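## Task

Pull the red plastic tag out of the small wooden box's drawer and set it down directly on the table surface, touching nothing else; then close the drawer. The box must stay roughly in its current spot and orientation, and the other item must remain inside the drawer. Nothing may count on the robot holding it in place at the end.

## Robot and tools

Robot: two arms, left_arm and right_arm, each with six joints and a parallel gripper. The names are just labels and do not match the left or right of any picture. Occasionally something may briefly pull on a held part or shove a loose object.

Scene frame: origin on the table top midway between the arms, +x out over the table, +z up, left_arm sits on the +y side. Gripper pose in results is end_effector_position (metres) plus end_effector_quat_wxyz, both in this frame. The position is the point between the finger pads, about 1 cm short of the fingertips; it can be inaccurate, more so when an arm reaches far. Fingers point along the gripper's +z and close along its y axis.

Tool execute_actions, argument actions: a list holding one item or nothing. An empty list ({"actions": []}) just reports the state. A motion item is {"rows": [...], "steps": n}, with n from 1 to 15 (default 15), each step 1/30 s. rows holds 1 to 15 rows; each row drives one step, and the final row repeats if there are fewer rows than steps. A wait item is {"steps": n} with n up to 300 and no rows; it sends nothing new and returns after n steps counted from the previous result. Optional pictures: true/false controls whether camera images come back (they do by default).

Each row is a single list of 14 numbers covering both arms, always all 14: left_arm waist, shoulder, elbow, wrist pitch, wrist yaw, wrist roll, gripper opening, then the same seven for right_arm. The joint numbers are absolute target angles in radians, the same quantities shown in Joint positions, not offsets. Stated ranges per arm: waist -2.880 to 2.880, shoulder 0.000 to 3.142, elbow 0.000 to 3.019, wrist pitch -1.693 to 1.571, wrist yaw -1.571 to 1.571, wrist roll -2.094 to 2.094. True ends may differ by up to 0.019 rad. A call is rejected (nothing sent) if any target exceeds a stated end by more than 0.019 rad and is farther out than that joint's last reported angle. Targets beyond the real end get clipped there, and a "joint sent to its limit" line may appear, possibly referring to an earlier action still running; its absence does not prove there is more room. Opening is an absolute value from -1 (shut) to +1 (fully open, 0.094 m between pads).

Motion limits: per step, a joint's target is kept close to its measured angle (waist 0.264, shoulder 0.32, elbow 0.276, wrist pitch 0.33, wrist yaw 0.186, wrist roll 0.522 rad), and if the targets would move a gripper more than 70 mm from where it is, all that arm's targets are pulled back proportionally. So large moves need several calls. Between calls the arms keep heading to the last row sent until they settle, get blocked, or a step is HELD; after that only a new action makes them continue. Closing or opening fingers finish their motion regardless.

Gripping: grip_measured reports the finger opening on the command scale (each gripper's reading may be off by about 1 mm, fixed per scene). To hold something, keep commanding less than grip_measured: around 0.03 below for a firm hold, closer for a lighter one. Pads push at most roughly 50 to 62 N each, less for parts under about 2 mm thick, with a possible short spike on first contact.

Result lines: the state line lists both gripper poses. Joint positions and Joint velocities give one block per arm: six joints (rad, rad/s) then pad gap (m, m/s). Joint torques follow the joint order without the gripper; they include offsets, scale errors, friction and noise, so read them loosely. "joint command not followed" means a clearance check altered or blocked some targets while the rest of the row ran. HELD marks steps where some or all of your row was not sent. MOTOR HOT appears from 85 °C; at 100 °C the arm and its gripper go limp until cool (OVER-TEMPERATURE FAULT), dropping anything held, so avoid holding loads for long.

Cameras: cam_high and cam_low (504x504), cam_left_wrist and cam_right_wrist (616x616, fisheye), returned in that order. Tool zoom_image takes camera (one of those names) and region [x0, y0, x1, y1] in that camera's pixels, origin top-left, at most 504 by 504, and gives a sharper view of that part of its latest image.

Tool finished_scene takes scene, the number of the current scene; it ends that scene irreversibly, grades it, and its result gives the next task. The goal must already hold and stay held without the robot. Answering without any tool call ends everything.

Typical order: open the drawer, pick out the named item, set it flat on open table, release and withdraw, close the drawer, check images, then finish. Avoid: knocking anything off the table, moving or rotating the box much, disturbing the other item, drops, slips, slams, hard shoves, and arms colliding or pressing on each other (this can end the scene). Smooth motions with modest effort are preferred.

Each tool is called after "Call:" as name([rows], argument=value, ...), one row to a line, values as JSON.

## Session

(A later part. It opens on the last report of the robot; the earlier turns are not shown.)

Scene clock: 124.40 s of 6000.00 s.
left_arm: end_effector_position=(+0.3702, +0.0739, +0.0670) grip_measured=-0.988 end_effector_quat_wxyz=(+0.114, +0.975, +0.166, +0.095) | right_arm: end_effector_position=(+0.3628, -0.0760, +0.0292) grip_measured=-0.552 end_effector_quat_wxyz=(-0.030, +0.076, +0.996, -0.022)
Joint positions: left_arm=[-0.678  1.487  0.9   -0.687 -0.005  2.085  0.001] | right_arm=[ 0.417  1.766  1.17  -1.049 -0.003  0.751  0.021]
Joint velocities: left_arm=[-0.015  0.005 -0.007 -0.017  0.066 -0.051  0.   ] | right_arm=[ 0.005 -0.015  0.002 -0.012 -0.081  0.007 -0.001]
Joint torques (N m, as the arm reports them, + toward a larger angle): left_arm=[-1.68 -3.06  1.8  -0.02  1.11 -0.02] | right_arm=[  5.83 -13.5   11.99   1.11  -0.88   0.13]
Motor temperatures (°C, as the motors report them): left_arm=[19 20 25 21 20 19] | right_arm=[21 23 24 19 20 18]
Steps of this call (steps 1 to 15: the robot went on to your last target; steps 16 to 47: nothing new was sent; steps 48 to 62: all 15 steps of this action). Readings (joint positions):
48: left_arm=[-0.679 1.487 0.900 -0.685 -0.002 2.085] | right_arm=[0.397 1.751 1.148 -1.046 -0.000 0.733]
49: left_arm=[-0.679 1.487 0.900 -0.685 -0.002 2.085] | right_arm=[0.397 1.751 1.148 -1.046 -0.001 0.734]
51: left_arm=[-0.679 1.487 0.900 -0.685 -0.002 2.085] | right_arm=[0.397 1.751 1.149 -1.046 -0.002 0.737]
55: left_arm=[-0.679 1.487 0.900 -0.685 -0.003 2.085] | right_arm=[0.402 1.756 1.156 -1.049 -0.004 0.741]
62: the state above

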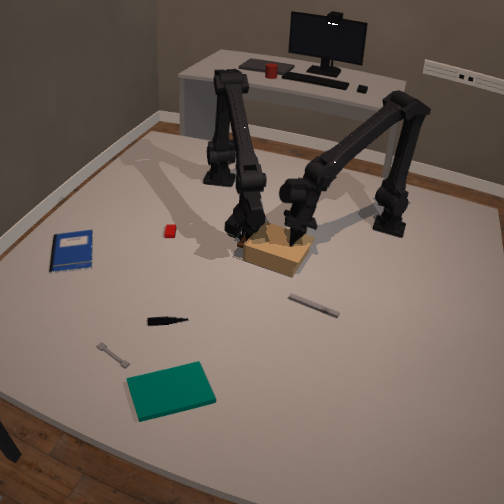

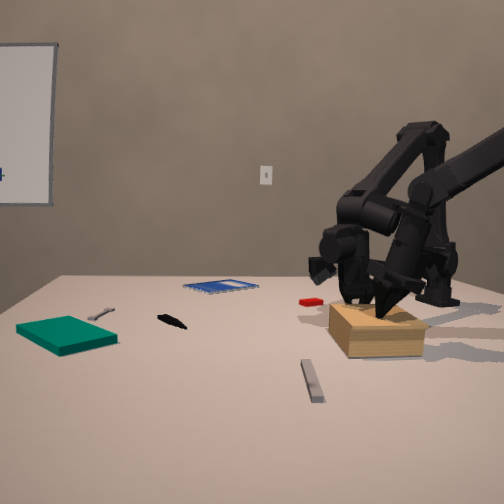

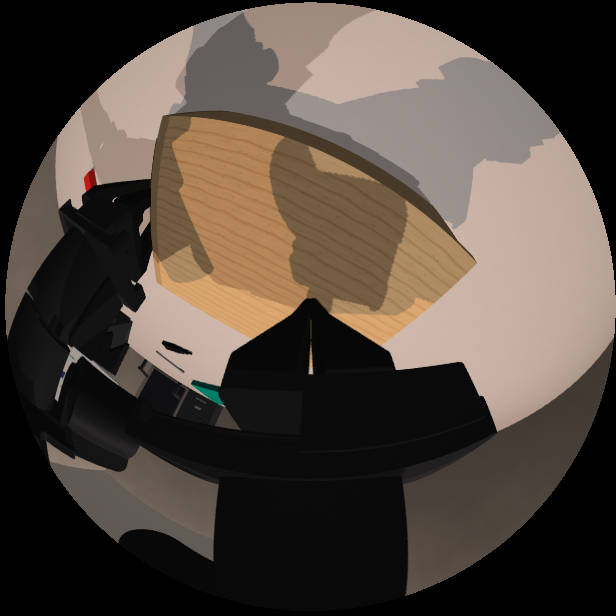

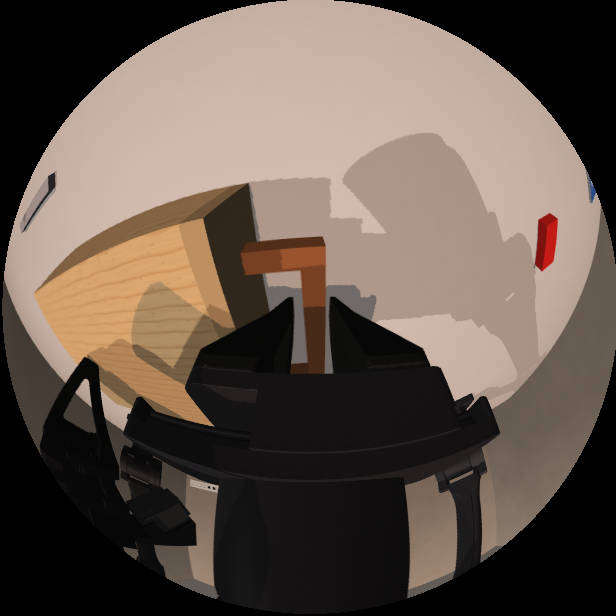

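Shut. Relax, lift right, then left.

Call:
execute_actions([
  {"rows":[[-0.70,1.66,0.78,-0.72,0.02,2.085,-1,0.45,1.78,1.22,-1.04,-0.02,0.755,-0.5],[-0.69,1.66,0.78,-0.72,0.01,2.085,-1,0.43,1.77,1.2,-1.045,-0.01,0.75,-0.45],[-0.68,1.66,0.78,-0.72,0,2.085,-1,0.41,1.76,1.19,-1.05,0,0.75,-0.45],[-0.68,1.66,0.78,-0.72,0,2.085,-1,0.40,1.75,1.19,-1.05,0,0.75,-0.45],[-0.68,1.66,0.78,-0.72,0,2.085,-1,0.40,1.74,1.19,-1.055,0,0.75,-0.45],[-0.68,1.66,0.78,-0.72,0,2.085,-1,0.40,1.725,1.19,-1.06,0,0.75,-0.45],[-0.68,1.66,0.78,-0.72,0,2.085,-1,0.40,1.71,1.19,-1.065,0,0.75,-0.45],[-0.68,1.66,0.78,-0.72,0,2.085,-1,0.40,1.695,1.19,-1.07,0,0.75,-0.45],[-0.68,1.66,0.78,-0.72,0,2.085,-1,0.40,1.68,1.19,-1.075,0,0.75,-0.45],[-0.68,1.62,0.81,-0.71,0,2.085,-1,0.40,1.665,1.19,-1.08,0,0.75,-0.45],[-0.68,1.58,0.84,-0.70,0,2.085,-1,0.40,1.65,1.19,-1.085,0,0.75,-0.45],[-0.68,1.54,0.87,-0.69,0,2.085,-1,0.40,1.635,1.19,-1.09,0,0.75,-0.45],[-0.68,1.50,0.90,-0.685,0,2.085,-1,0.40,1.62,1.19,-1.095,0,0.75,-0.45],[-0.68,1.48,0.91,-0.685,0,2.085,-1,0.40,1.605,1.19,-1.1,0,0.75,-0.45],[-0.68,1.46,0.91,-0.685,0,2.085,-1,0.40,1.59,1.19,-1.1,0,0.75,-0.45]],"steps":15},
], pictures=false)

Call:
execute_actions([
  {"rows":[[-0.68,1.44,0.91,-0.685,0,2.085,-1,0.40,1.57,1.19,-1.1,0,0.75,-0.45],[-0.68,1.42,0.91,-0.685,0,2.085,-1,0.39,1.55,1.19,-1.1,0,0.75,-0.45],[-0.67,1.40,0.91,-0.685,0,2.085,-1,0.38,1.53,1.19,-1.1,0,0.75,-0.45],[-0.66,1.38,0.91,-0.685,0,2.085,-1,0.36,1.51,1.19,-1.1,0,0.75,-0.45],[-0.65,1.36,0.91,-0.685,0,2.085,-1,0.34,1.5,1.19,-1.1,0,0.75,-0.45]],"steps":15},
])

Scene clock: 127.53 s of 6000.00 s.
left_arm: end_effector_position=(+0.3717, +0.0734, +0.0712) grip_measured=-0.988 end_effector_quat_wxyz=(+0.117, +0.974, +0.166, +0.100) | right_arm: end_effector_position=(+0.3672, -0.0808, +0.0790) grip_measured=-0.452 end_effector_quat_wxyz=(+0.004, +0.082, +0.997, +0.002)
Joint positions: left_arm=[-0.678  1.478  0.901 -0.685 -0.007  2.085  0.001] | right_arm=[ 0.405  1.653  1.17  -1.08   0.002  0.751  0.026]
Joint velocities: left_arm=[-0.015 -0.054  0.002 -0.007 -0.022 -0.022  0.   ] | right_arm=[ 0.005 -0.601 -0.007 -0.081 -0.037 -0.066  0.   ]
Joint torques (N m, as the arm reports them, + toward a larger angle): left_arm=[ -0.27 -11.72   6.92   0.74   0.4   -0.02] | right_arm=[  0.1  -17.05   8.69   0.06   0.01   0.03]
Motor temperatures (°C, as the motors report them): left_arm=[19 19 24 21 20 19] | right_arm=[21 23 25 19 20 18]
Steps of this call (steps 1 to 15: the robot went on to your last target; steps 16 to 79: nothing new was sent; steps 80 to 94: all 15 steps of this action). Readings (joint positions):
80: left_arm=[-0.678 1.487 0.900 -0.687 -0.006 2.085] | right_arm=[0.417 1.766 1.170 -1.050 0.000 0.752]
81: left_arm=[-0.678 1.487 0.900 -0.687 -0.007 2.085] | right_arm=[0.415 1.766 1.170 -1.054 0.003 0.752]
83: left_arm=[-0.678 1.487 0.900 -0.687 -0.008 2.085] | right_arm=[0.410 1.766 1.170 -1.056 0.003 0.751]
87: left_arm=[-0.678 1.487 0.900 -0.687 -0.008 2.085] | right_arm=[0.405 1.758 1.170 -1.056 0.003 0.751]
94: the state above

Scene clock: 128.03 s of 6000.00 s.
left_arm: end_effector_position=(+0.3791, +0.0788, +0.1224) grip_measured=-0.988 end_effector_quat_wxyz=(+0.162, +0.962, +0.174, +0.137) | right_arm: end_effector_position=(+0.3854, -0.1081, +0.1491) grip_measured=-0.452 end_effector_quat_wxyz=(+0.065, +0.117, +0.990, +0.048)
Joint positions: left_arm=[-0.656  1.354  0.896 -0.685 -0.003  2.085  0.001] | right_arm=[ 0.333  1.494  1.17  -1.085  0.     0.751  0.026]
Joint velocities: left_arm=[ 0.005  0.024 -0.022  0.007 -0.007 -0.007  0.   ] | right_arm=[ 0.005 -0.015  0.012  0.002  0.11  -0.037 -0.001]
Joint torques (N m, as the arm reports them, + toward a larger angle): left_arm=[ 0.55 -9.08  7.75  0.87  0.28 -0.02] | right_arm=[  0.29 -12.53   9.38   0.11   0.08   0.02]
Motor temperatures (°C, as the motors report them): left_arm=[19 19 24 21 20 19] | right_arm=[21 23 25 19 20 18]
Steps of this call (steps 1 to 15: all 15 steps of this action). Readings (joint positions):
1: left_arm=[-0.678 1.476 0.901 -0.685 -0.005 2.085] | right_arm=[0.405 1.632 1.170 -1.082 0.002 0.751]
2: left_arm=[-0.678 1.472 0.900 -0.685 -0.004 2.085] | right_arm=[0.405 1.611 1.170 -1.083 0.002 0.751]
4: left_arm=[-0.677 1.453 0.898 -0.685 -0.003 2.085] | right_arm=[0.399 1.570 1.170 -1.084 0.001 0.751]
8: left_arm=[-0.663 1.384 0.896 -0.685 -0.003 2.085] | right_arm=[0.357 1.504 1.170 -1.084 0.000 0.751]
15: the state above

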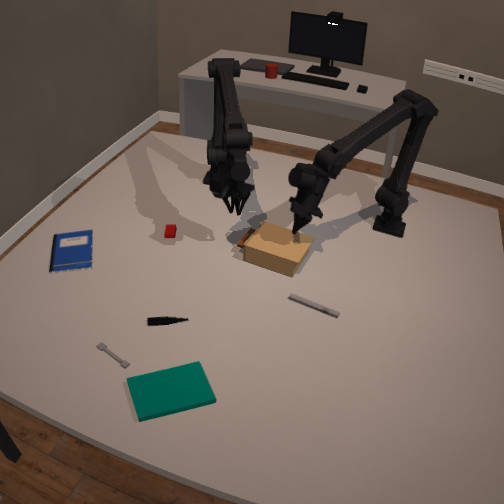

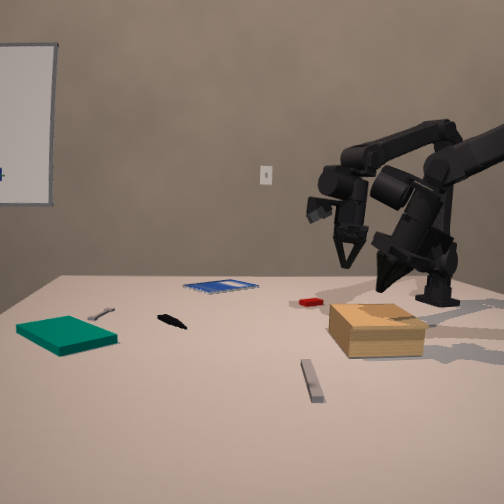

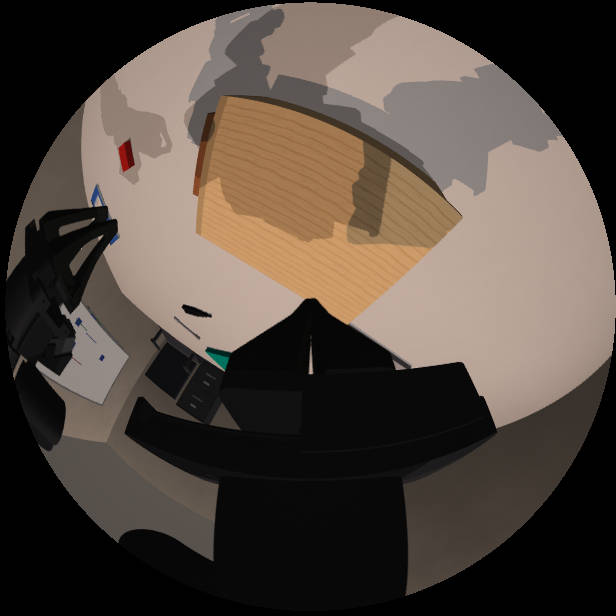

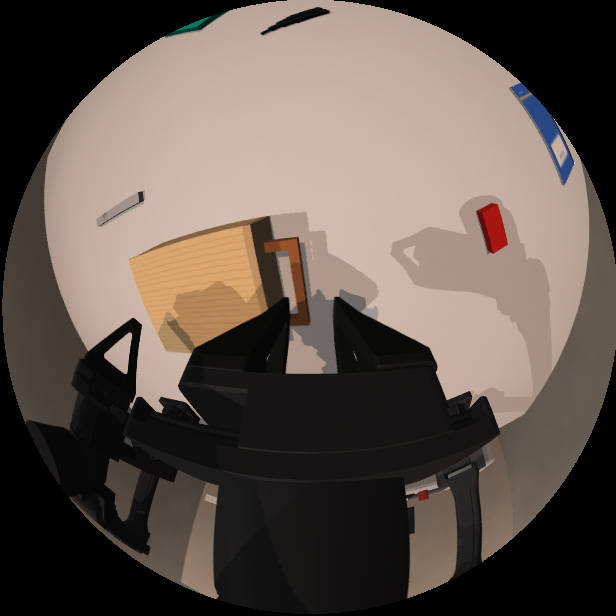

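Call:
finished_scene(scene=1)

The scene is finished: the task was done.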